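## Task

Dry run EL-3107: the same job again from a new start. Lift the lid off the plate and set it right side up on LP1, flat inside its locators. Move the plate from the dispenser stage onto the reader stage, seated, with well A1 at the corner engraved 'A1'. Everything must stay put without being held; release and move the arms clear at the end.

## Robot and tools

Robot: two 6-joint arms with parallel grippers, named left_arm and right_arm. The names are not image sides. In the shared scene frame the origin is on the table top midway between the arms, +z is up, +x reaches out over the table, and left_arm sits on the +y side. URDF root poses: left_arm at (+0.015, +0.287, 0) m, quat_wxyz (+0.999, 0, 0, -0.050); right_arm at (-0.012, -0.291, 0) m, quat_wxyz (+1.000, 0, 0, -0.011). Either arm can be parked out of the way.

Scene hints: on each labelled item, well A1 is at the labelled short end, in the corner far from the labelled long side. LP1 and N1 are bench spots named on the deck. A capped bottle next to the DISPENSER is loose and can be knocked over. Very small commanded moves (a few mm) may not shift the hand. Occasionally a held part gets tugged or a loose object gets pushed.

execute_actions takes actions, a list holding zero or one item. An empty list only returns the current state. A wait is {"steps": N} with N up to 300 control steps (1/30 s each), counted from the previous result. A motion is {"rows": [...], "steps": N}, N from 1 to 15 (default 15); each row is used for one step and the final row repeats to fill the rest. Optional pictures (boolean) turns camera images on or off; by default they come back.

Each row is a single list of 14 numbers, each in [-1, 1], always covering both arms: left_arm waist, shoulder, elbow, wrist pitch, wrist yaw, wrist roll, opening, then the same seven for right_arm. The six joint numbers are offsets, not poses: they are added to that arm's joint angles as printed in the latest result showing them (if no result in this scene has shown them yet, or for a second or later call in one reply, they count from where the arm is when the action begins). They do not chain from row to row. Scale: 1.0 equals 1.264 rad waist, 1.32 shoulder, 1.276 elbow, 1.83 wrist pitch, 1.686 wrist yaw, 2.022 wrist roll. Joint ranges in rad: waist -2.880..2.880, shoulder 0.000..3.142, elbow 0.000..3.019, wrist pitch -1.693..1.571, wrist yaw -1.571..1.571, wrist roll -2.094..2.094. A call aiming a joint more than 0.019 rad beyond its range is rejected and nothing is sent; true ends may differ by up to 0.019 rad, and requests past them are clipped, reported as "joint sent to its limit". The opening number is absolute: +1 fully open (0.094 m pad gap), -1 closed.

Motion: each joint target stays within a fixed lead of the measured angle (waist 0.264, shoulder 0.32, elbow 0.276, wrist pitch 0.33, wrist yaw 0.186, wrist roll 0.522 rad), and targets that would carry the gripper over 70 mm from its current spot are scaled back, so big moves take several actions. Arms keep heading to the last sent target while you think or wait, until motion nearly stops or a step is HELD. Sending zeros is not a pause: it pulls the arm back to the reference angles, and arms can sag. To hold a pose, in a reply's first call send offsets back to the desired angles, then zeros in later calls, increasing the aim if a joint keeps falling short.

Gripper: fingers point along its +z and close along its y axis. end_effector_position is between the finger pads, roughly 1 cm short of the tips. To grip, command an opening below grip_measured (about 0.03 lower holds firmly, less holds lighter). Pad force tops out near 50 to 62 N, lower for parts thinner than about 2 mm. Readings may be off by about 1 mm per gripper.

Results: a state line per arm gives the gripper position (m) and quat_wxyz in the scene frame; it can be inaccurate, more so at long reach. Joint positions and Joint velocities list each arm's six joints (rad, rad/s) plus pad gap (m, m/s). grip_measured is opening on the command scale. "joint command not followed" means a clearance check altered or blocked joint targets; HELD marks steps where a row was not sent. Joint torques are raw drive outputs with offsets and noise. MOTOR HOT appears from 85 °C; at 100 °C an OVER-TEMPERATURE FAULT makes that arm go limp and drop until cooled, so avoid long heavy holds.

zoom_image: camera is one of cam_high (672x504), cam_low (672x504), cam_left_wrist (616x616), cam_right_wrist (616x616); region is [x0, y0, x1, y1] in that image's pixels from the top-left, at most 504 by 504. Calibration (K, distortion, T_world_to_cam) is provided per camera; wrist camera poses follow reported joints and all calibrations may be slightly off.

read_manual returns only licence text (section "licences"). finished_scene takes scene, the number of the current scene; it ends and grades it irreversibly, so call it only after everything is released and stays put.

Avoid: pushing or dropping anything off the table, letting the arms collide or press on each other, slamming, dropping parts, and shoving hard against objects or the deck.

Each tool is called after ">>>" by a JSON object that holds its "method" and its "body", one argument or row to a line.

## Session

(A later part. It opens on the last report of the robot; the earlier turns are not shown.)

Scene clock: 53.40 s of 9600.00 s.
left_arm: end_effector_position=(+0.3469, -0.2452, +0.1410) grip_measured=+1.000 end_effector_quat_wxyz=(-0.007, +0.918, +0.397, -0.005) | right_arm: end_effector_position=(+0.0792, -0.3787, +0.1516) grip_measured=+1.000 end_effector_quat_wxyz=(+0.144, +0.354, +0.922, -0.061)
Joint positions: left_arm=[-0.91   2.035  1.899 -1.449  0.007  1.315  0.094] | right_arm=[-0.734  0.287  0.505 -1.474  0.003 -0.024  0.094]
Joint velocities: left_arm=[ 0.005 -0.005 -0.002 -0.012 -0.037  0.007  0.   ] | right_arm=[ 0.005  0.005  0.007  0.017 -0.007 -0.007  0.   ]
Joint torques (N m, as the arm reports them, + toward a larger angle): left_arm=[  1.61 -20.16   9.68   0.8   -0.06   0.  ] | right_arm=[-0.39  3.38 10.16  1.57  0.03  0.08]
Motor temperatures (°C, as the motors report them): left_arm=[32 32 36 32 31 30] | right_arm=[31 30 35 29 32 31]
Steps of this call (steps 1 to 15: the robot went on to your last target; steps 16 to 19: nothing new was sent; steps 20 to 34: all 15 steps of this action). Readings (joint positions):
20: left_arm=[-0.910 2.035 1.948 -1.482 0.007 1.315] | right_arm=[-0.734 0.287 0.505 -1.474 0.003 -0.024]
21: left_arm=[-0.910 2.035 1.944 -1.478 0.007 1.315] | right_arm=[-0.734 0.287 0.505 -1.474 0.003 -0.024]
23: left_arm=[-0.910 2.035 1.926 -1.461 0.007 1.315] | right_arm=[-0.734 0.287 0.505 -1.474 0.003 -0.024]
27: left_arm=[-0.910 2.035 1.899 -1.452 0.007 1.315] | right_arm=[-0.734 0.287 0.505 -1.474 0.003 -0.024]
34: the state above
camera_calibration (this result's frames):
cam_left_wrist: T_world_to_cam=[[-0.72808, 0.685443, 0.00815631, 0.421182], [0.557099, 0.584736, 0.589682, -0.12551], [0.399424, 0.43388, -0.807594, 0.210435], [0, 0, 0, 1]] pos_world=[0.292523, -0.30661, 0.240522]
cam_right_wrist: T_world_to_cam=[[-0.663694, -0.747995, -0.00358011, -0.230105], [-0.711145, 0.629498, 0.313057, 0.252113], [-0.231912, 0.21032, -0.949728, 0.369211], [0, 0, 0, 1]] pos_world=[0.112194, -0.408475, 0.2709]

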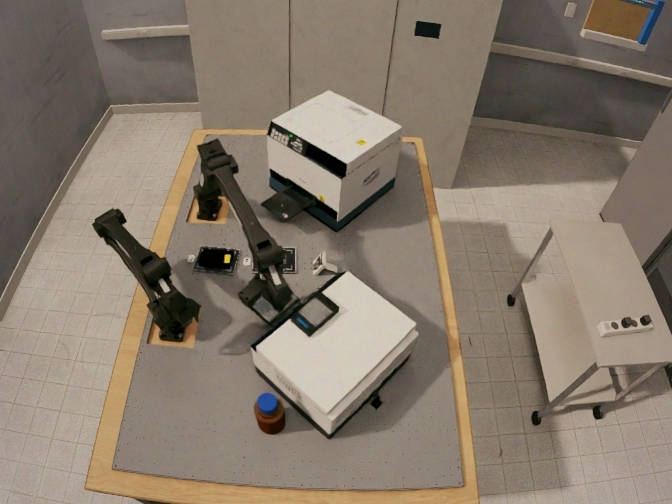

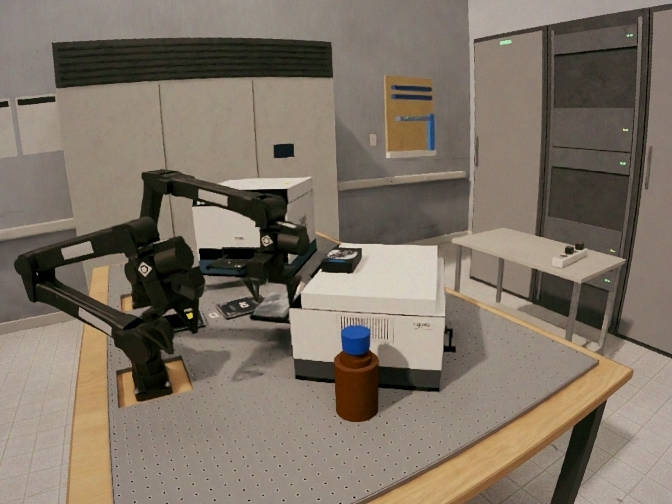

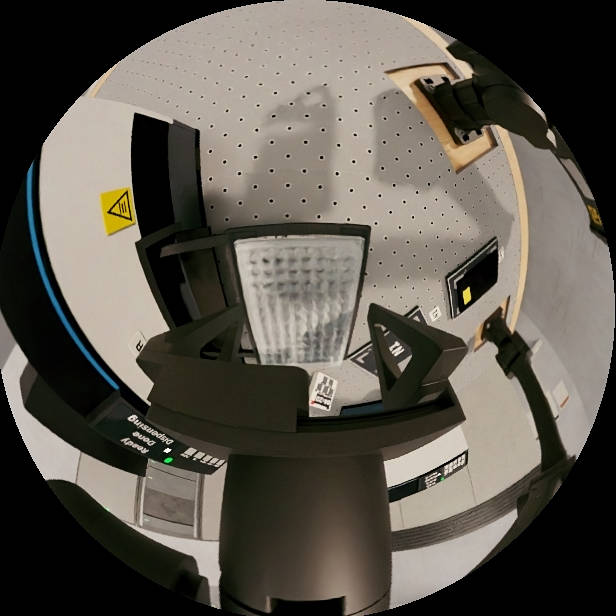

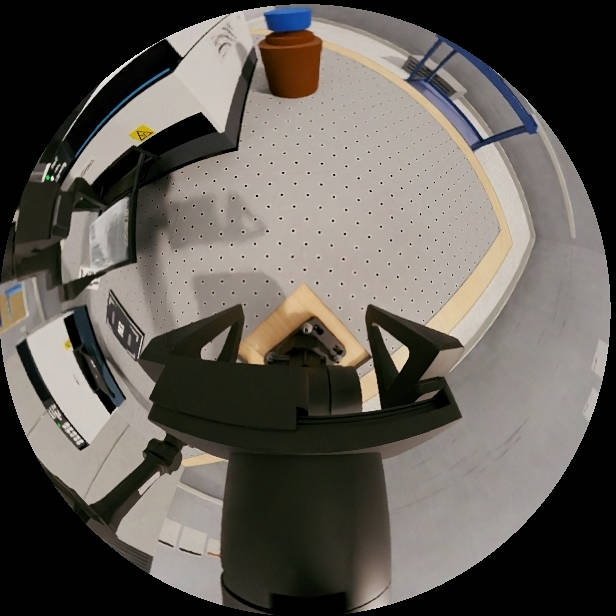

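>>> {"method": "execute_actions", "body": {
  "actions": [
    {"rows":[[0,0,0,0.02,0,-0.008,1,0,0,0,0,0,0,1],[0,0,0,0.025,0,-0.008,1,0,0,0,0,0,0,1],[0,0,0,0.03,0,-0.008,1,0,0,0,0,0,0,1],[0,0,-0.007,0.034,0,-0.008,1,0,0,0,0,0,0,1],[0,0,-0.014,0.034,0,-0.008,1,0,0,0,0,0,0,1],[0,0,-0.02,0.034,0,-0.008,1,0,0,0,0,0,0,1]]}
  ]
}}

>>> {"method": "zoom_image", "body": {
  "camera": "cam_left_wrist",
  "region": [160,130,460,380]
}}

Scene clock: 54.77 s of 9600.00 s.
left_arm: end_effector_position=(+0.3492, -0.2489, +0.1319) grip_measured=+1.000 end_effector_quat_wxyz=(+0.005, +0.916, +0.400, -0.003) | right_arm: end_effector_position=(+0.0792, -0.3787, +0.1516) grip_measured=+1.000 end_effector_quat_wxyz=(+0.144, +0.354, +0.922, -0.061)
Joint positions: left_arm=[-0.91   2.035  1.875 -1.402  0.007  1.308  0.094] | right_arm=[-0.734  0.287  0.505 -1.474  0.003 -0.024  0.094]
Joint velocities: left_arm=[-0.015 -0.015 -0.012 -0.007  0.007  0.007  0.   ] | right_arm=[-0.015 -0.015 -0.002  0.007  0.022 -0.007  0.   ]
Joint torques (N m, as the arm reports them, + toward a larger angle): left_arm=[  1.96 -20.11   9.34   0.61  -0.05  -0.07] | right_arm=[-0.36  3.39 10.17  1.56  0.03  0.08]
Motor temperatures (°C, as the motors report them): left_arm=[32 32 36 32 31 30] | right_arm=[31 30 35 29 32 31]
Steps of this call (steps 1 to 15: the robot went on to your last target; steps 16 to 26: nothing new was sent; steps 27 to 41: all 15 steps of this action). Readings (joint positions):
27: left_arm=[-0.910 2.035 1.899 -1.446 0.007 1.314] | right_arm=[-0.734 0.287 0.505 -1.474 0.003 -0.024]
28: left_arm=[-0.910 2.035 1.899 -1.438 0.007 1.313] | right_arm=[-0.734 0.287 0.505 -1.474 0.003 -0.024]
30: left_arm=[-0.910 2.035 1.899 -1.420 0.007 1.311] | right_arm=[-0.734 0.287 0.505 -1.474 0.003 -0.024]
34: left_arm=[-0.910 2.035 1.886 -1.402 0.007 1.308] | right_arm=[-0.734 0.287 0.505 -1.474 0.003 -0.024]
41: the state above
camera_calibration (this result's frames):
cam_left_wrist: T_world_to_cam=[[-0.732732, 0.680367, -0.0142974, 0.428804], [0.54577, 0.600065, 0.584857, -0.110867], [0.406497, 0.42074, -0.811011, 0.198474], [0, 0, 0, 1]] pos_world=[0.294028, -0.308723, 0.231936]
cam_right_wrist: T_world_to_cam=[[-0.663694, -0.747995, -0.00358011, -0.230105], [-0.711145, 0.629498, 0.313057, 0.252113], [-0.231912, 0.21032, -0.949728, 0.369211], [0, 0, 0, 1]] pos_world=[0.112194, -0.408475, 0.2709]

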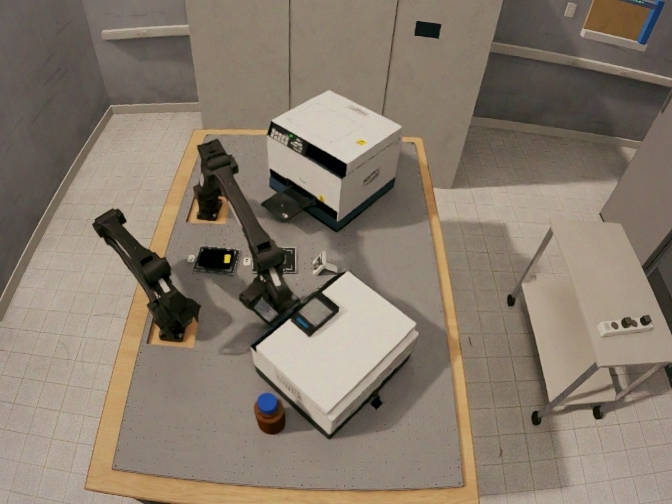

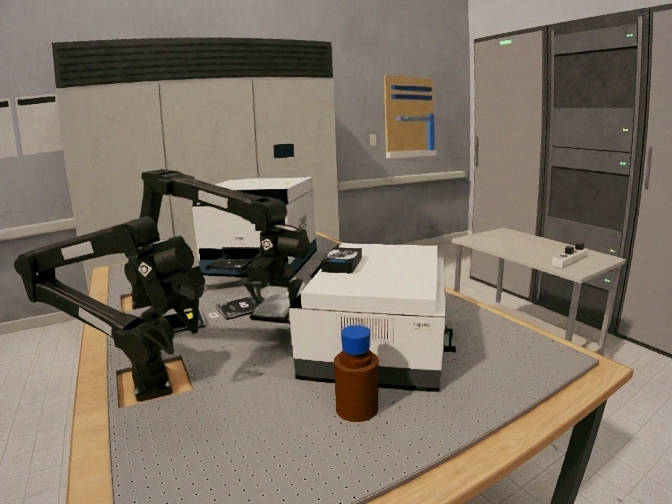

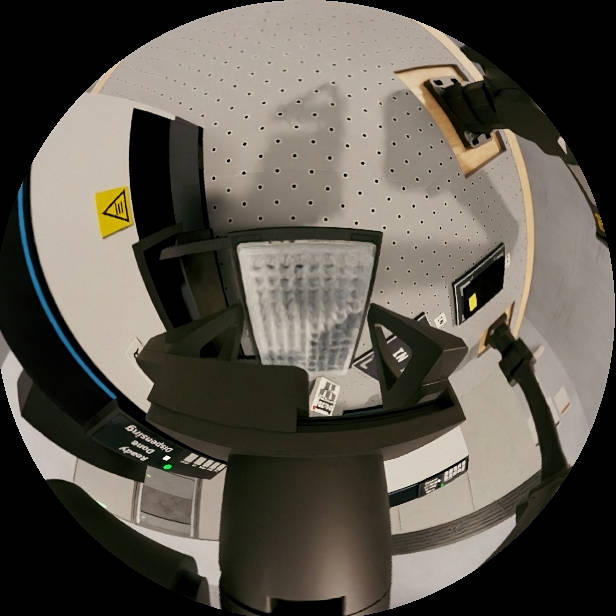

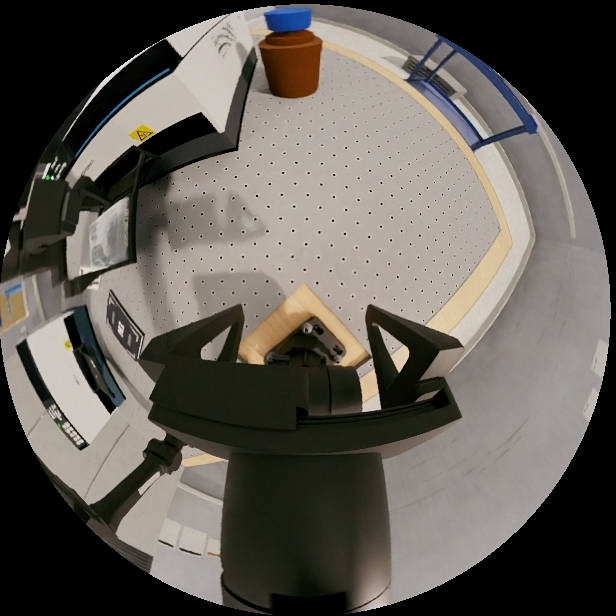

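Region (160, 130, 460, 380) of cam_left_wrist's 616x616 image, scaled by 1.680, with more detail than that image has.

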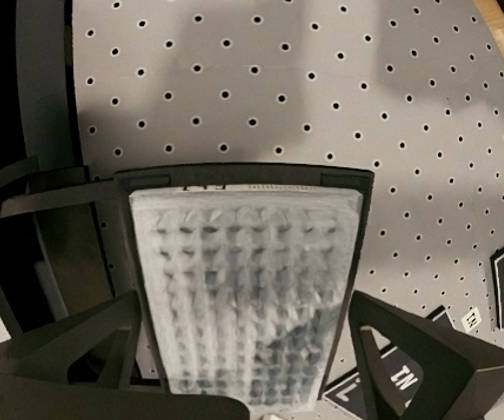

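>>> {"method": "execute_actions", "body": {
  "actions": [
    {"rows":[[0,0,0.01,0,0,0,0.88,0,0,0,0,0,0,1],[0,0,0.01,0,0,0,0.84,0,0,0,0,0,0,1],[0,0,0.01,0,0,0,0.8,0,0,0,0,0,0,1],[0,0,0.01,0,0,0,0.76,0,0,0,0,0,0,1],[0,0,0.01,0,0,0,0.72,0,0,0,0,0,0,1],[0,0,0.01,0,0,0,0.67,0,0,0,0,0,0,1]]}
  ],
  "pictures": false
}}

>>> {"method": "execute_actions", "body": {
  "actions": [
    {"rows":[[0,0,0.01,0,0,0,0.67,0,0,0,0,0,0,1]],"steps":8}
  ]
}}

>>> {"method": "zoom_image", "body": {
  "camera": "cam_left_wrist",
  "region": [180,150,430,400]
}}

Scene clock: 56.17 s of 9600.00 s.
left_arm: end_effector_position=(+0.3492, -0.2489, +0.1319) grip_measured=+0.710 end_effector_quat_wxyz=(+0.005, +0.916, +0.401, -0.003) | right_arm: end_effector_position=(+0.0792, -0.3787, +0.1516) grip_measured=+1.000 end_effector_quat_wxyz=(+0.144, +0.354, +0.922, -0.061)
Joint positions: left_arm=[-0.91   2.035  1.875 -1.402  0.007  1.307  0.08 ] | right_arm=[-0.734  0.287  0.505 -1.474  0.003 -0.024  0.094]
Joint velocities: left_arm=[-0.024 -0.005  0.002  0.007 -0.022 -0.037 -0.001] | right_arm=[-0.015 -0.015 -0.007  0.002  0.037  0.022  0.   ]
Joint torques (N m, as the arm reports them, + toward a larger angle): left_arm=[  2.02 -19.81  10.67   0.29  -0.01  -0.01] | right_arm=[-0.39  3.38 10.16  1.56  0.03  0.08]
Motor temperatures (°C, as the motors report them): left_arm=[32 32 36 32 31 30] | right_arm=[31 30 35 29 32 31]
Steps of this call (steps 1 to 15: the robot went on to your last target; steps 16 to 27: nothing new was sent; steps 28 to 42: all 15 steps of this action). Readings (joint positions):
28: left_arm=[-0.910 2.035 1.875 -1.402 0.007 1.307] | right_arm=[-0.734 0.287 0.505 -1.474 0.003 -0.024]
29: left_arm=[-0.910 2.035 1.875 -1.402 0.007 1.307] | right_arm=[-0.734 0.287 0.505 -1.474 0.003 -0.024]
31: left_arm=[-0.910 2.035 1.875 -1.402 0.007 1.307] | right_arm=[-0.734 0.287 0.505 -1.474 0.003 -0.024]
35: left_arm=[-0.910 2.035 1.875 -1.402 0.007 1.307] | right_arm=[-0.734 0.287 0.505 -1.474 0.003 -0.024]
42: the state above

Scene clock: 56.43 s of 9600.00 s.
left_arm: end_effector_position=(+0.3492, -0.2489, +0.1319) grip_measured=+0.710 end_effector_quat_wxyz=(+0.005, +0.916, +0.401, -0.003) | right_arm: end_effector_position=(+0.0792, -0.3787, +0.1516) grip_measured=+1.000 end_effector_quat_wxyz=(+0.144, +0.354, +0.922, -0.061)
Joint positions: left_arm=[-0.91   2.035  1.875 -1.402  0.007  1.307  0.08 ] | right_arm=[-0.734  0.287  0.505 -1.474  0.003 -0.024  0.094]
Joint velocities: left_arm=[-0.005 -0.015  0.002 -0.012 -0.051  0.051 -0.   ] | right_arm=[ 0.005 -0.005 -0.017  0.002 -0.066  0.007  0.   ]
Joint torques (N m, as the arm reports them, + toward a larger angle): left_arm=[  1.82 -19.91  10.59   0.07  -0.05   0.03] | right_arm=[-0.41  3.39 10.17  1.56  0.03  0.08]
Motor temperatures (°C, as the motors report them): left_arm=[32 32 36 32 31 30] | right_arm=[31 30 35 29 32 31]
Steps of this call (steps 1 to 8: all 8 steps of this action). Readings (joint positions):
1: left_arm=[-0.910 2.035 1.875 -1.402 0.007 1.307] | right_arm=[-0.734 0.287 0.505 -1.474 0.003 -0.024]
2: left_arm=[-0.910 2.035 1.875 -1.402 0.007 1.307] | right_arm=[-0.734 0.287 0.505 -1.474 0.003 -0.024]
4: left_arm=[-0.910 2.035 1.875 -1.402 0.007 1.307] | right_arm=[-0.734 0.287 0.505 -1.474 0.003 -0.024]
8: the state above
camera_calibration (this result's frames):
cam_left_wrist: T_world_to_cam=[[-0.732991, 0.680088, -0.0142938, 0.428825], [0.545543, 0.600273, 0.584855, -0.110736], [0.406333, 0.420895, -0.811012, 0.19857], [0, 0, 0, 1]] pos_world=[0.294051, -0.308744, 0.231936]
cam_right_wrist: T_world_to_cam=[[-0.663694, -0.747995, -0.00358011, -0.230105], [-0.711145, 0.629498, 0.313057, 0.252113], [-0.231912, 0.21032, -0.949728, 0.369211], [0, 0, 0, 1]] pos_world=[0.112194, -0.408475, 0.2709]

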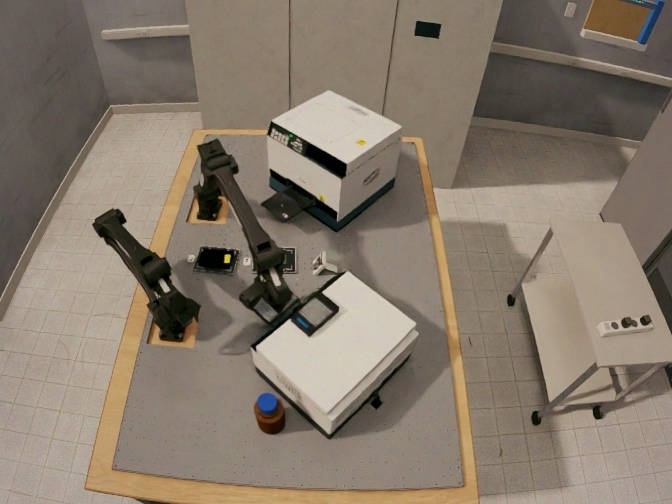

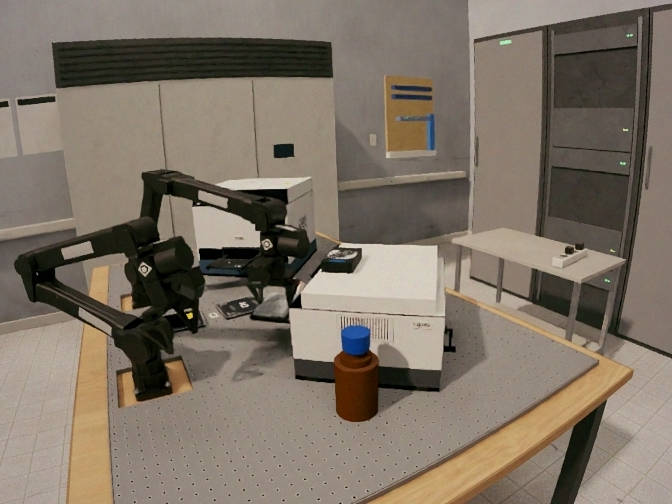

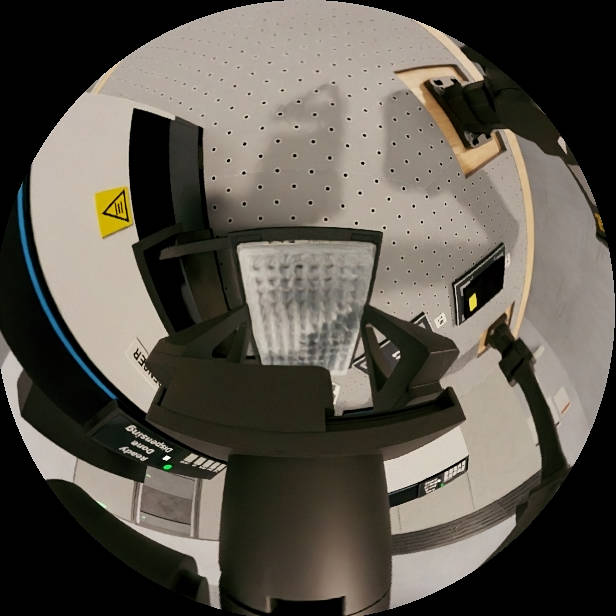

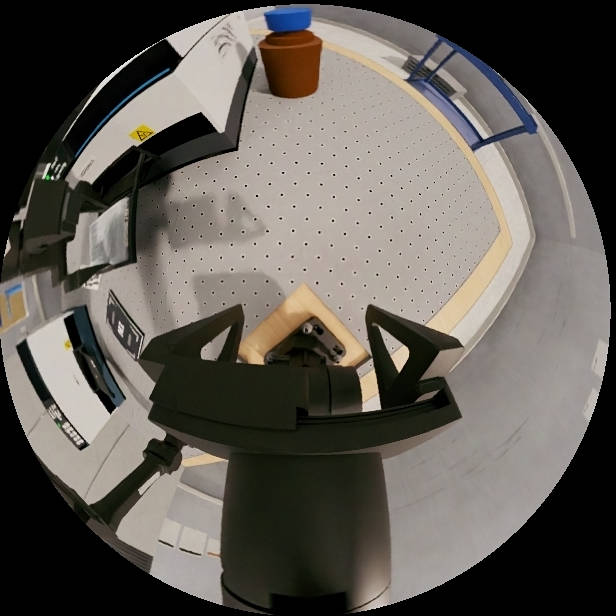

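Region (180, 150, 430, 400) of cam_left_wrist's 616x616 image, scaled by 2.016, with more detail than that image has.

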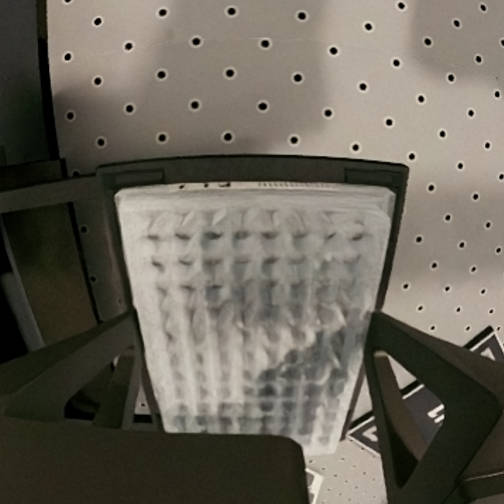

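>>> {"method": "execute_actions", "body": {
  "actions": [
    {"rows":[[0,0,0.03,0,0,0,0.67,0,0,0,0,0,0,1],[0,0,0.045,-0.01,0,0,0.67,0,0,0,0,0,0,1],[0,0,0.06,-0.022,0,0,0.67,0,0,0,0,0,0,1],[0,0,0.075,-0.034,0,0,0.67,0,0,0,0,0,0,1],[0,0,0.09,-0.046,0,0,0.67,0,0,0,0,0,0,1],[0,0,0.105,-0.058,0,0,0.67,0,0,0,0,0,0,1],[0,0,0.125,-0.072,0,0,0.67,0,0,0,0,0,0,1]],"steps":13}
  ],
  "pictures": false
}}

>>> {"method": "execute_actions", "body": {
  "actions": [
    {"rows":[[0,-0.025,-0.02,0.004,0,0,0.67,0,0,0,0,0,0,1],[0,-0.05,-0.05,0.008,0,0,0.67,0,0,0,0,0,0,1],[0,-0.075,-0.08,0.012,0,0,0.67,0,0,0,0,0,0,1],[0,-0.1,-0.11,0.016,0,0,0.67,0,0,0,0,0,0,1],[0,-0.125,-0.14,0.02,0,0,0.67,0,0,0,0,0,0,1],[0,-0.15,-0.175,0.025,0,0,0.67,0,0,0,0,0,0,1],[0,-0.175,-0.21,0.03,0,0,0.67,0,0,0,0,0,0,1],[0,-0.2,-0.24,0.034,0,0,0.67,0,0,0,0,0,0,1],[0,-0.225,-0.275,0.038,0,0,0.67,0,0,0,0,0,0,1],[0,-0.25,-0.31,0.043,0,0,0.67,0,0,0,0,0,0,1],[0,-0.275,-0.34,0.047,0,0,0.67,0,0,0,0,0,0,1],[0,-0.3,-0.375,0.052,0,0,0.67,0,0,0,0,0,0,1],[0,-0.325,-0.41,0.056,0,0,0.67,0,0,0,0,0,0,1],[0,-0.35,-0.44,0.06,0,0,0.67,0,0,0,0,0,0,1],[0,-0.375,-0.475,0.065,0,0,0.67,0,0,0,0,0,0,1]]}
  ],
  "pictures": false
}}

>>> {"method": "execute_actions", "body": {
  "actions": [
    {"rows":[[0.01,-0.07,-0.06,0.01,0,0,0.67,0,0,0,0,0,0,1],[0.03,-0.1,-0.09,0.015,0,-0.01,0.67,0,0,0,0,0,0,1],[0.05,-0.13,-0.13,0.02,0,-0.02,0.67,0,0,0,0,0,0,1],[0.08,-0.16,-0.17,0.025,0,-0.04,0.67,0,0,0,0,0,0,1],[0.11,-0.19,-0.21,0.03,0,-0.06,0.67,0,0,0,0,0,0,1],[0.15,-0.22,-0.25,0.035,0,-0.08,0.67,0,0,0,0,0,0,1],[0.19,-0.25,-0.28,0.04,0,-0.1,0.67,0,0,0,0,0,0,1],[0.23,-0.25,-0.28,0.04,0,-0.13,0.67,0,0,0,0,0,0,1],[0.27,-0.25,-0.28,0.04,0,-0.16,0.67,0,0,0,0,0,0,1],[0.31,-0.25,-0.28,0.04,0,-0.19,0.67,0,0,0,0,0,0,1],[0.35,-0.25,-0.28,0.04,0,-0.22,0.67,0,0,0,0,0,0,1],[0.39,-0.25,-0.28,0.04,0,-0.25,0.67,0,0,0,0,0,0,1],[0.42,-0.25,-0.28,0.04,0,-0.28,0.67,0,0,0,0,0,0,1],[0.44,-0.25,-0.28,0.04,0,-0.31,0.67,0,0,0,0,0,0,1],[0.45,-0.25,-0.28,0.04,0,-0.34,0.67,0,0,0,0,0,0,1]]}
  ],
  "pictures": false
}}

>>> {"method": "execute_actions", "body": {
  "actions": [
    {"steps":12}
  ],
  "pictures": true
}}

Scene clock: 60.60 s of 9600.00 s.
left_arm: end_effector_position=(+0.3529, -0.2548, +0.1786) grip_measured=+0.710 end_effector_quat_wxyz=(+0.010, +0.916, +0.400, -0.002) | right_arm: end_effector_position=(+0.0792, -0.3787, +0.1516) grip_measured=+1.000 end_effector_quat_wxyz=(+0.144, +0.354, +0.922, -0.061)
Joint positions: left_arm=[-0.91   2.035  1.998 -1.515  0.007  1.307  0.08 ] | right_arm=[-0.734  0.287  0.505 -1.474  0.003 -0.024  0.094]
Joint velocities: left_arm=[ 0.005 -0.005 -0.002 -0.022  0.037 -0.022 -0.001] | right_arm=[ 0.005 -0.015 -0.012  0.007  0.051  0.051  0.   ]
Joint torques (N m, as the arm reports them, + toward a larger angle): left_arm=[  1.6  -20.33  12.68  -0.51  -0.09   0.  ] | right_arm=[-0.38  3.39 10.16  1.57  0.03  0.08]
Motor temperatures (°C, as the motors report them): left_arm=[32 32 36 32 31 30] | right_arm=[31 30 35 29 32 31]
Steps of this call (steps 1 to 15: the robot went on to your last target; steps 16 to 90: nothing new was sent; then 0.73 s passed at rest; steps 91 to 103: all 13 steps of this action). Readings (joint positions):
91: left_arm=[-0.910 2.035 1.875 -1.402 0.007 1.307] | right_arm=[-0.734 0.287 0.505 -1.474 0.003 -0.024]
92: left_arm=[-0.910 2.035 1.875 -1.402 0.007 1.307] | right_arm=[-0.734 0.287 0.505 -1.474 0.003 -0.024]
94: left_arm=[-0.910 2.035 1.885 -1.416 0.007 1.307] | right_arm=[-0.734 0.287 0.505 -1.474 0.003 -0.024]
98: left_arm=[-0.910 2.035 1.945 -1.494 0.007 1.307] | right_arm=[-0.734 0.287 0.505 -1.474 0.003 -0.024]
103: the state above

Scene clock: 61.10 s of 9600.00 s.
left_arm: end_effector_position=(+0.2713, -0.1248, +0.2009) grip_measured=+0.710 end_effector_quat_wxyz=(-0.004, +0.916, +0.401, -0.004) | right_arm: end_effector_position=(+0.0792, -0.3787, +0.1516) grip_measured=+1.000 end_effector_quat_wxyz=(+0.144, +0.354, +0.922, -0.061)
Joint positions: left_arm=[-0.91   1.624  1.471 -1.427  0.007  1.307  0.08 ] | right_arm=[-0.734  0.287  0.505 -1.474  0.003 -0.024  0.094]
Joint velocities: left_arm=[-0.005 -1.245 -1.096  0.291 -0.007  0.066  0.   ] | right_arm=[ 0.005  0.005  0.002 -0.012  0.066 -0.022  0.   ]
Joint torques (N m, as the arm reports them, + toward a larger angle): left_arm=[  0.9  -14.69   8.46   0.81  -0.06   0.05] | right_arm=[-0.38  3.4  10.16  1.56  0.03  0.08]
Motor temperatures (°C, as the motors report them): left_arm=[32 32 36 32 31 30] | right_arm=[31 30 35 29 32 31]
Steps of this call (steps 1 to 15: all 15 steps of this action). Readings (joint positions):
1: left_arm=[-0.910 2.034 1.995 -1.515 0.007 1.307] | right_arm=[-0.734 0.287 0.505 -1.474 0.003 -0.024]
2: left_arm=[-0.910 2.031 1.984 -1.513 0.007 1.307] | right_arm=[-0.734 0.287 0.505 -1.474 0.003 -0.024]
4: left_arm=[-0.910 2.003 1.925 -1.502 0.007 1.307] | right_arm=[-0.734 0.287 0.505 -1.474 0.003 -0.024]
8: left_arm=[-0.910 1.899 1.755 -1.480 0.007 1.307] | right_arm=[-0.734 0.287 0.505 -1.474 0.003 -0.024]
15: the state above

Scene clock: 61.60 s of 9600.00 s.
left_arm: end_effector_position=(+0.3398, +0.1171, +0.1977) grip_measured=+0.710 end_effector_quat_wxyz=(+0.010, +0.625, +0.781, -0.001) | right_arm: end_effector_position=(+0.0792, -0.3787, +0.1516) grip_measured=+1.000 end_effector_quat_wxyz=(+0.144, +0.354, +0.922, -0.061)
Joint positions: left_arm=[-0.377  1.301  1.116 -1.367  0.005  0.872  0.08 ] | right_arm=[-0.734  0.287  0.505 -1.474  0.003 -0.024  0.094]
Joint velocities: left_arm=[ 1.324 -0.005 -0.007  0.056 -0.022 -1.678  0.   ] | right_arm=[-0.015 -0.005 -0.007  0.017 -0.11   0.037  0.   ]
Joint torques (N m, as the arm reports them, + toward a larger angle): left_arm=[ -2.33 -10.09   9.3    0.65   0.05   0.04] | right_arm=[-0.38  3.4  10.17  1.56  0.03  0.08]
Motor temperatures (°C, as the motors report them): left_arm=[32 32 36 32 31 30] | right_arm=[31 30 35 29 32 31]
Steps of this call (steps 1 to 15: all 15 steps of this action). Readings (joint positions):
1: left_arm=[-0.910 1.584 1.436 -1.423 0.007 1.307] | right_arm=[-0.734 0.287 0.505 -1.474 0.003 -0.024]
2: left_arm=[-0.909 1.550 1.408 -1.422 0.007 1.306] | right_arm=[-0.734 0.287 0.505 -1.474 0.003 -0.024]
4: left_arm=[-0.897 1.483 1.345 -1.409 0.009 1.291] | right_arm=[-0.734 0.287 0.505 -1.474 0.003 -0.024]
8: left_arm=[-0.779 1.348 1.177 -1.385 0.010 1.209] | right_arm=[-0.734 0.287 0.505 -1.474 0.003 -0.024]
15: the state above

Scene clock: 62.00 s of 9600.00 s.
left_arm: end_effector_position=(+0.3477, +0.1323, +0.1977) grip_measured=+0.710 end_effector_quat_wxyz=(+0.011, +0.512, +0.859, -0.002) | right_arm: end_effector_position=(+0.0792, -0.3787, +0.1516) grip_measured=+1.000 end_effector_quat_wxyz=(+0.144, +0.354, +0.922, -0.061)
Joint positions: left_arm=[-0.33   1.301  1.116 -1.365  0.006  0.645  0.08 ] | right_arm=[-0.734  0.287  0.505 -1.474  0.003 -0.024  0.094]
Joint velocities: left_arm=[ 0.015 -0.015 -0.002 -0.002  0.007 -0.066 -0.   ] | right_arm=[ 0.015 -0.005 -0.002  0.002  0.022  0.022  0.   ]
Joint torques (N m, as the arm reports them, + toward a larger angle): left_arm=[  0.63 -10.49   9.17   0.67   0.02  -0.08] | right_arm=[-0.38  3.35 10.16  1.57  0.03  0.08]
Motor temperatures (°C, as the motors report them): left_arm=[32 32 36 32 31 30] | right_arm=[31 30 35 29 32 31]
Steps of this call (steps 1 to 12: the robot went on to your last target). Readings (joint positions):
1: left_arm=[-0.339 1.301 1.116 -1.365 0.003 0.822] | right_arm=[-0.734 0.287 0.505 -1.474 0.003 -0.024]
2: left_arm=[-0.315 1.301 1.116 -1.365 0.002 0.782] | right_arm=[-0.734 0.287 0.505 -1.474 0.003 -0.024]
4: left_arm=[-0.305 1.301 1.116 -1.365 0.002 0.726] | right_arm=[-0.734 0.287 0.505 -1.474 0.003 -0.024]
8: left_arm=[-0.324 1.301 1.116 -1.365 0.005 0.668] | right_arm=[-0.734 0.287 0.505 -1.474 0.003 -0.024]
12: the state above
camera_calibration (this result's frames):
cam_left_wrist: T_world_to_cam=[[-0.880235, -0.47428, -0.0156637, 0.373651], [-0.395697, 0.715369, 0.575909, -0.0634564], [-0.261937, 0.513133, -0.817364, 0.313498], [0, 0, 0, 1]] pos_world=[0.385908, 0.0617441, 0.29864]
cam_right_wrist: T_world_to_cam=[[-0.663694, -0.747995, -0.00358011, -0.230105], [-0.711145, 0.629498, 0.313057, 0.252113], [-0.231912, 0.21032, -0.949728, 0.369211], [0, 0, 0, 1]] pos_world=[0.112194, -0.408475, 0.2709]

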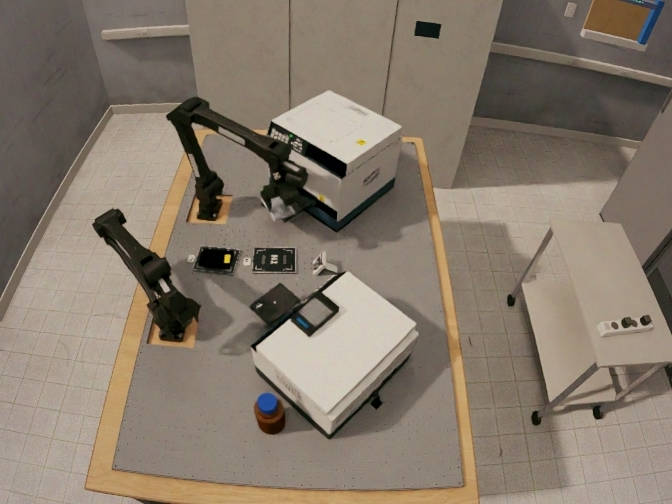

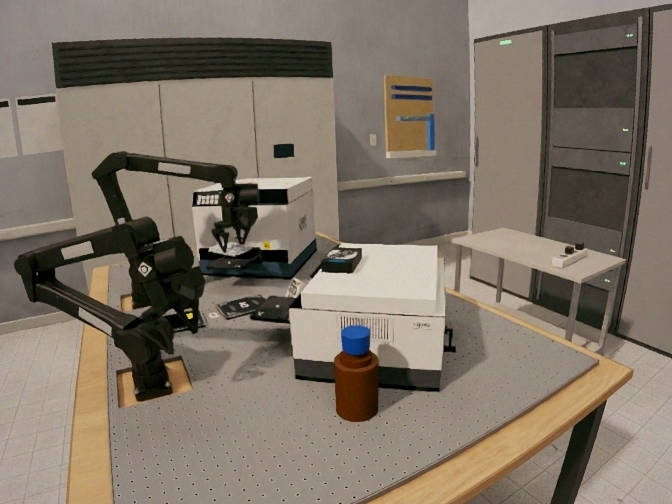

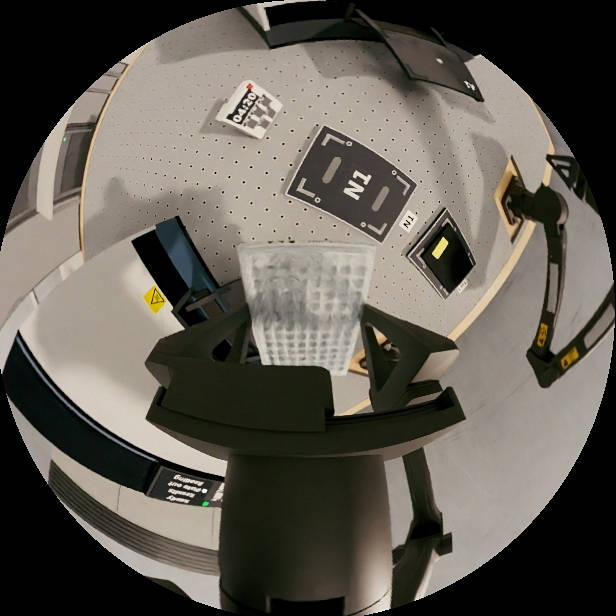

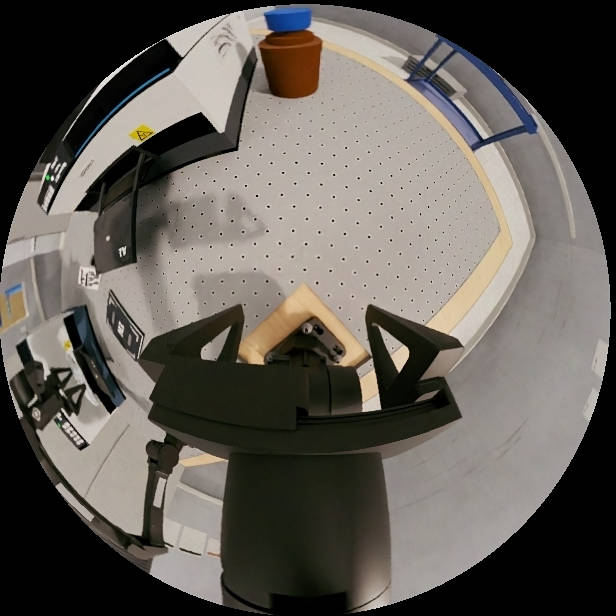

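>>> {"method": "execute_actions", "body": {
  "actions": [
    {"rows":[[0.015,0,-0.008,0.004,0,-0.012,0.67,0,0,0,0,0,0,1],[0.03,-0.004,-0.016,0.008,0,-0.024,0.67,0,0,0,0,0,0,1],[0.045,-0.008,-0.024,0.012,0,-0.036,0.67,0,0,0,0,0,0,1],[0.06,-0.012,-0.032,0.016,0,-0.048,0.67,0,0,0,0,0,0,1],[0.075,-0.016,-0.04,0.02,0,-0.06,0.67,0,0,0,0,0,0,1],[0.09,-0.02,-0.05,0.024,0,-0.07,0.67,0,0,0,0,0,0,1],[0.105,-0.024,-0.06,0.028,0,-0.08,0.67,0,0,0,0,0,0,1],[0.12,-0.028,-0.07,0.032,0,-0.09,0.67,0,0,0,0,0,0,1],[0.135,-0.028,-0.075,0.034,0,-0.1,0.67,0,0,0,0,0,0,1]]}
  ]
}}

Scene clock: 64.00 s of 9600.00 s.
left_arm: end_effector_position=(+0.3483, +0.1988, +0.1645) grip_measured=+0.710 end_effector_quat_wxyz=(-0.011, +0.355, +0.935, -0.004) | right_arm: end_effector_position=(+0.0792, -0.3787, +0.1516) grip_measured=+1.000 end_effector_quat_wxyz=(+0.144, +0.354, +0.922, -0.061)
Joint positions: left_arm=[-0.154  1.291  1.018 -1.32   0.005  0.471  0.08 ] | right_arm=[-0.734  0.287  0.505 -1.474  0.003 -0.024  0.094]
Joint velocities: left_arm=[ 0.005 -0.044  0.007  0.042 -0.037 -0.095  0.001] | right_arm=[-0.015 -0.005  0.002 -0.002 -0.081  0.007  0.   ]
Joint torques (N m, as the arm reports them, + toward a larger angle): left_arm=[  0.95 -11.92   9.46   0.78  -0.05  -0.09] | right_arm=[-0.39  3.38 10.17  1.56  0.03  0.08]
Motor temperatures (°C, as the motors report them): left_arm=[32 32 36 32 31 30] | right_arm=[31 30 35 29 32 31]
Steps of this call (steps 1 to 30: the robot went on to your last target; steps 31 to 45: nothing new was sent; steps 46 to 60: all 15 steps of this action). Readings (joint positions):
46: left_arm=[-0.330 1.301 1.115 -1.365 0.006 0.629] | right_arm=[-0.734 0.287 0.505 -1.474 0.003 -0.024]
47: left_arm=[-0.329 1.301 1.114 -1.365 0.006 0.626] | right_arm=[-0.734 0.287 0.505 -1.474 0.003 -0.024]
49: left_arm=[-0.315 1.301 1.102 -1.359 0.006 0.608] | right_arm=[-0.734 0.287 0.505 -1.474 0.003 -0.024]
53: left_arm=[-0.240 1.298 1.054 -1.334 0.006 0.547] | right_arm=[-0.734 0.287 0.505 -1.474 0.003 -0.024]
60: the state above
camera_calibration (this result's frames):
cam_left_wrist: T_world_to_cam=[[-0.664259, -0.747473, 0.00658494, 0.380618], [-0.591681, 0.531154, 0.606457, 0.00825096], [-0.456808, 0.398948, -0.795089, 0.339262], [0, 0, 0, 1]] pos_world=[0.412689, 0.144771, 0.262233]
cam_right_wrist: T_world_to_cam=[[-0.663694, -0.747995, -0.00358011, -0.230105], [-0.711145, 0.629498, 0.313057, 0.252113], [-0.231912, 0.21032, -0.949728, 0.369211], [0, 0, 0, 1]] pos_world=[0.112194, -0.408475, 0.2709]

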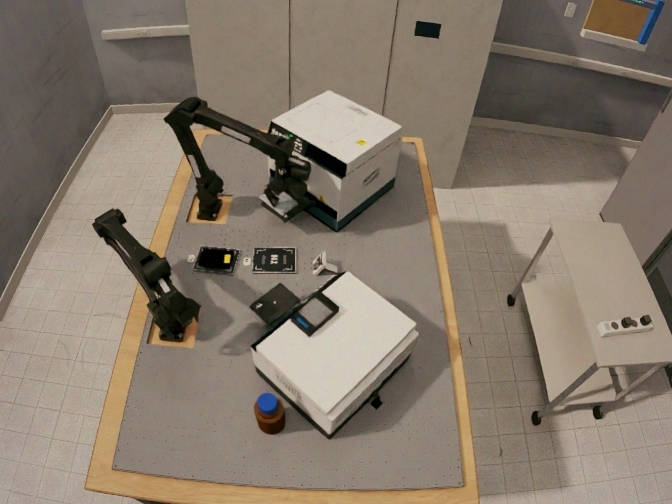

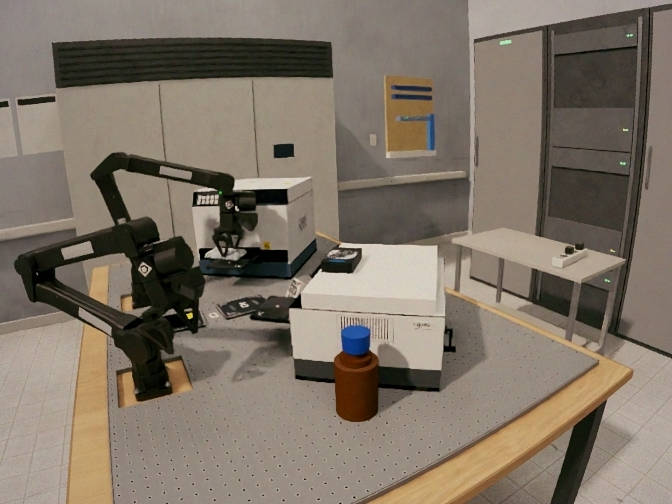

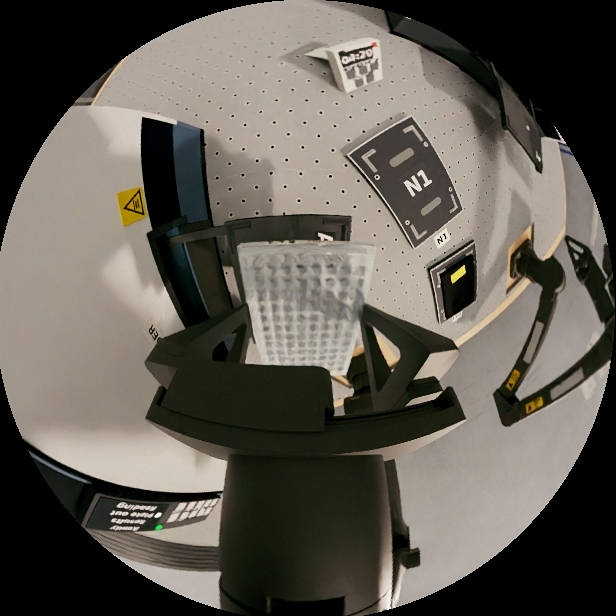

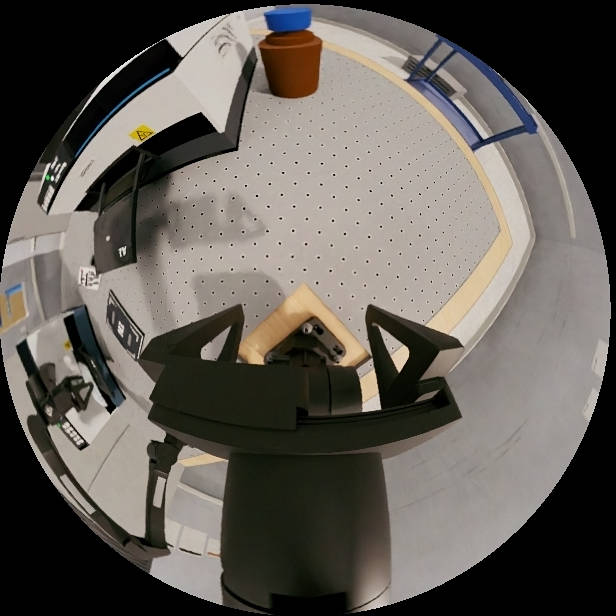

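>>> {"method": "execute_actions", "body": {
  "actions": [
    {"rows":[[0.01,0.015,0,0.015,0,-0.01,0.67,0,0,0,0,0,0,1],[0.018,0.025,0,0.028,0,-0.01,0.67,0,0,0,0,0,0,1],[0.024,0.034,-0.004,0.04,0,-0.006,0.67,0,0,0,0,0,0,1]]}
  ]
}}

>>> {"method": "zoom_image", "body": {
  "camera": "cam_left_wrist",
  "region": [180,150,430,400]
}}

Scene clock: 65.63 s of 9600.00 s.
left_arm: end_effector_position=(+0.3636, +0.2012, +0.1521) grip_measured=+0.710 end_effector_quat_wxyz=(+0.000, +0.338, +0.941, -0.002) | right_arm: end_effector_position=(+0.0792, -0.3787, +0.1516) grip_measured=+1.000 end_effector_quat_wxyz=(+0.144, +0.354, +0.922, -0.061)
Joint positions: left_arm=[-0.137  1.324  1.015 -1.261  0.005  0.452  0.08 ] | right_arm=[-0.734  0.287  0.505 -1.474  0.003 -0.024  0.094]
Joint velocities: left_arm=[-0.005 -0.015 -0.002 -0.002  0.037  0.022 -0.   ] | right_arm=[ 0.015 -0.005  0.002 -0.002  0.051 -0.022  0.   ]
Joint torques (N m, as the arm reports them, + toward a larger angle): left_arm=[ 2.07 -9.15  9.16  0.92 -0.09  0.08] | right_arm=[-0.41  3.38 10.17  1.56  0.03  0.08]
Motor temperatures (°C, as the motors report them): left_arm=[32 32 36 32 31 30] | right_arm=[31 30 35 29 32 31]
Steps of this call (steps 1 to 30: the robot went on to your last target; steps 31 to 34: nothing new was sent; steps 35 to 49: all 15 steps of this action). Readings (joint positions):
35: left_arm=[-0.154 1.285 1.018 -1.317 0.005 0.452] | right_arm=[-0.734 0.287 0.505 -1.474 0.003 -0.024]
36: left_arm=[-0.153 1.287 1.018 -1.311 0.005 0.452] | right_arm=[-0.734 0.287 0.505 -1.474 0.003 -0.024]
38: left_arm=[-0.150 1.295 1.018 -1.285 0.005 0.452] | right_arm=[-0.734 0.287 0.505 -1.474 0.003 -0.024]
42: left_arm=[-0.138 1.320 1.017 -1.263 0.005 0.452] | right_arm=[-0.734 0.287 0.505 -1.474 0.003 -0.024]
49: the state above
camera_calibration (this result's frames):
cam_left_wrist: T_world_to_cam=[[-0.636776, -0.771042, -0.0032767, 0.388884], [-0.623198, 0.512165, 0.591026, 0.0411238], [-0.454027, 0.378393, -0.806646, 0.340329], [0, 0, 0, 1]] pos_world=[0.427779, 0.150006, 0.251494]
cam_right_wrist: T_world_to_cam=[[-0.663694, -0.747995, -0.00358011, -0.230105], [-0.711145, 0.629498, 0.313057, 0.252113], [-0.231912, 0.21032, -0.949728, 0.369211], [0, 0, 0, 1]] pos_world=[0.112194, -0.408475, 0.2709]

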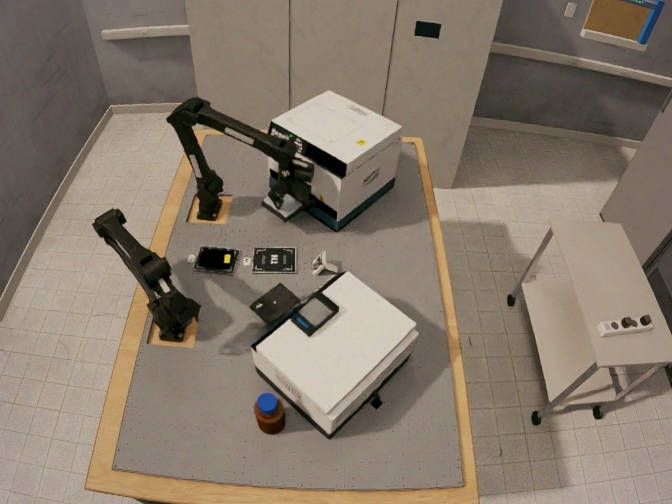

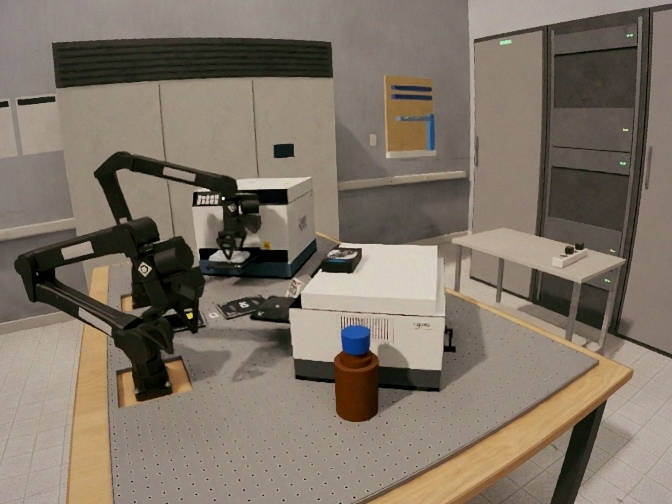

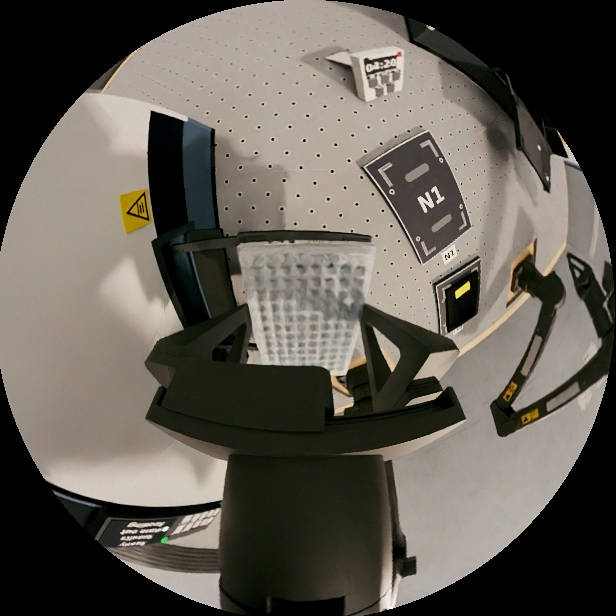

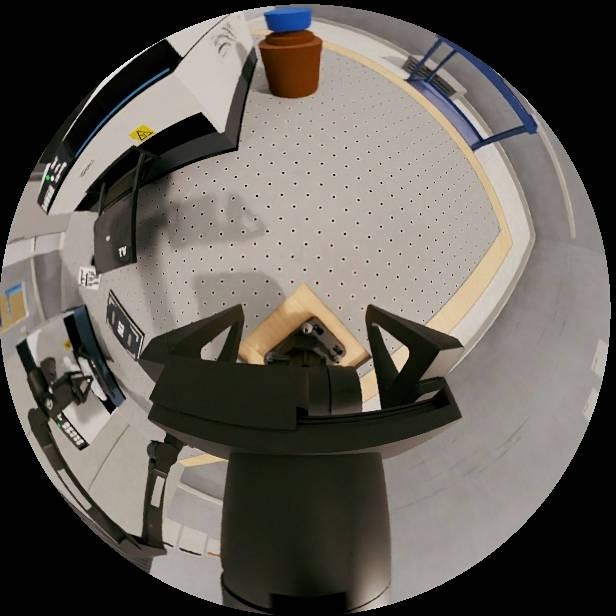

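Region (180, 150, 430, 400) of cam_left_wrist's 616x616 image, scaled by 2.016, with more detail than that image has.

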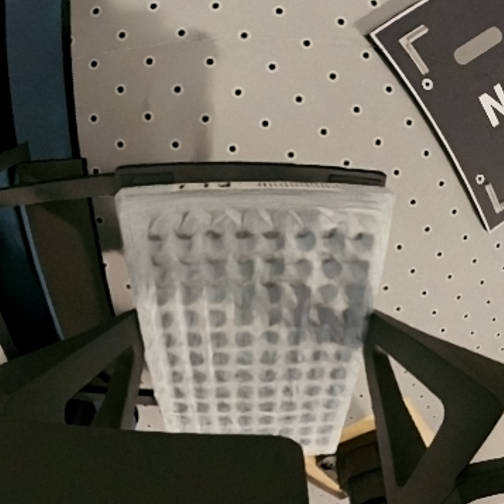

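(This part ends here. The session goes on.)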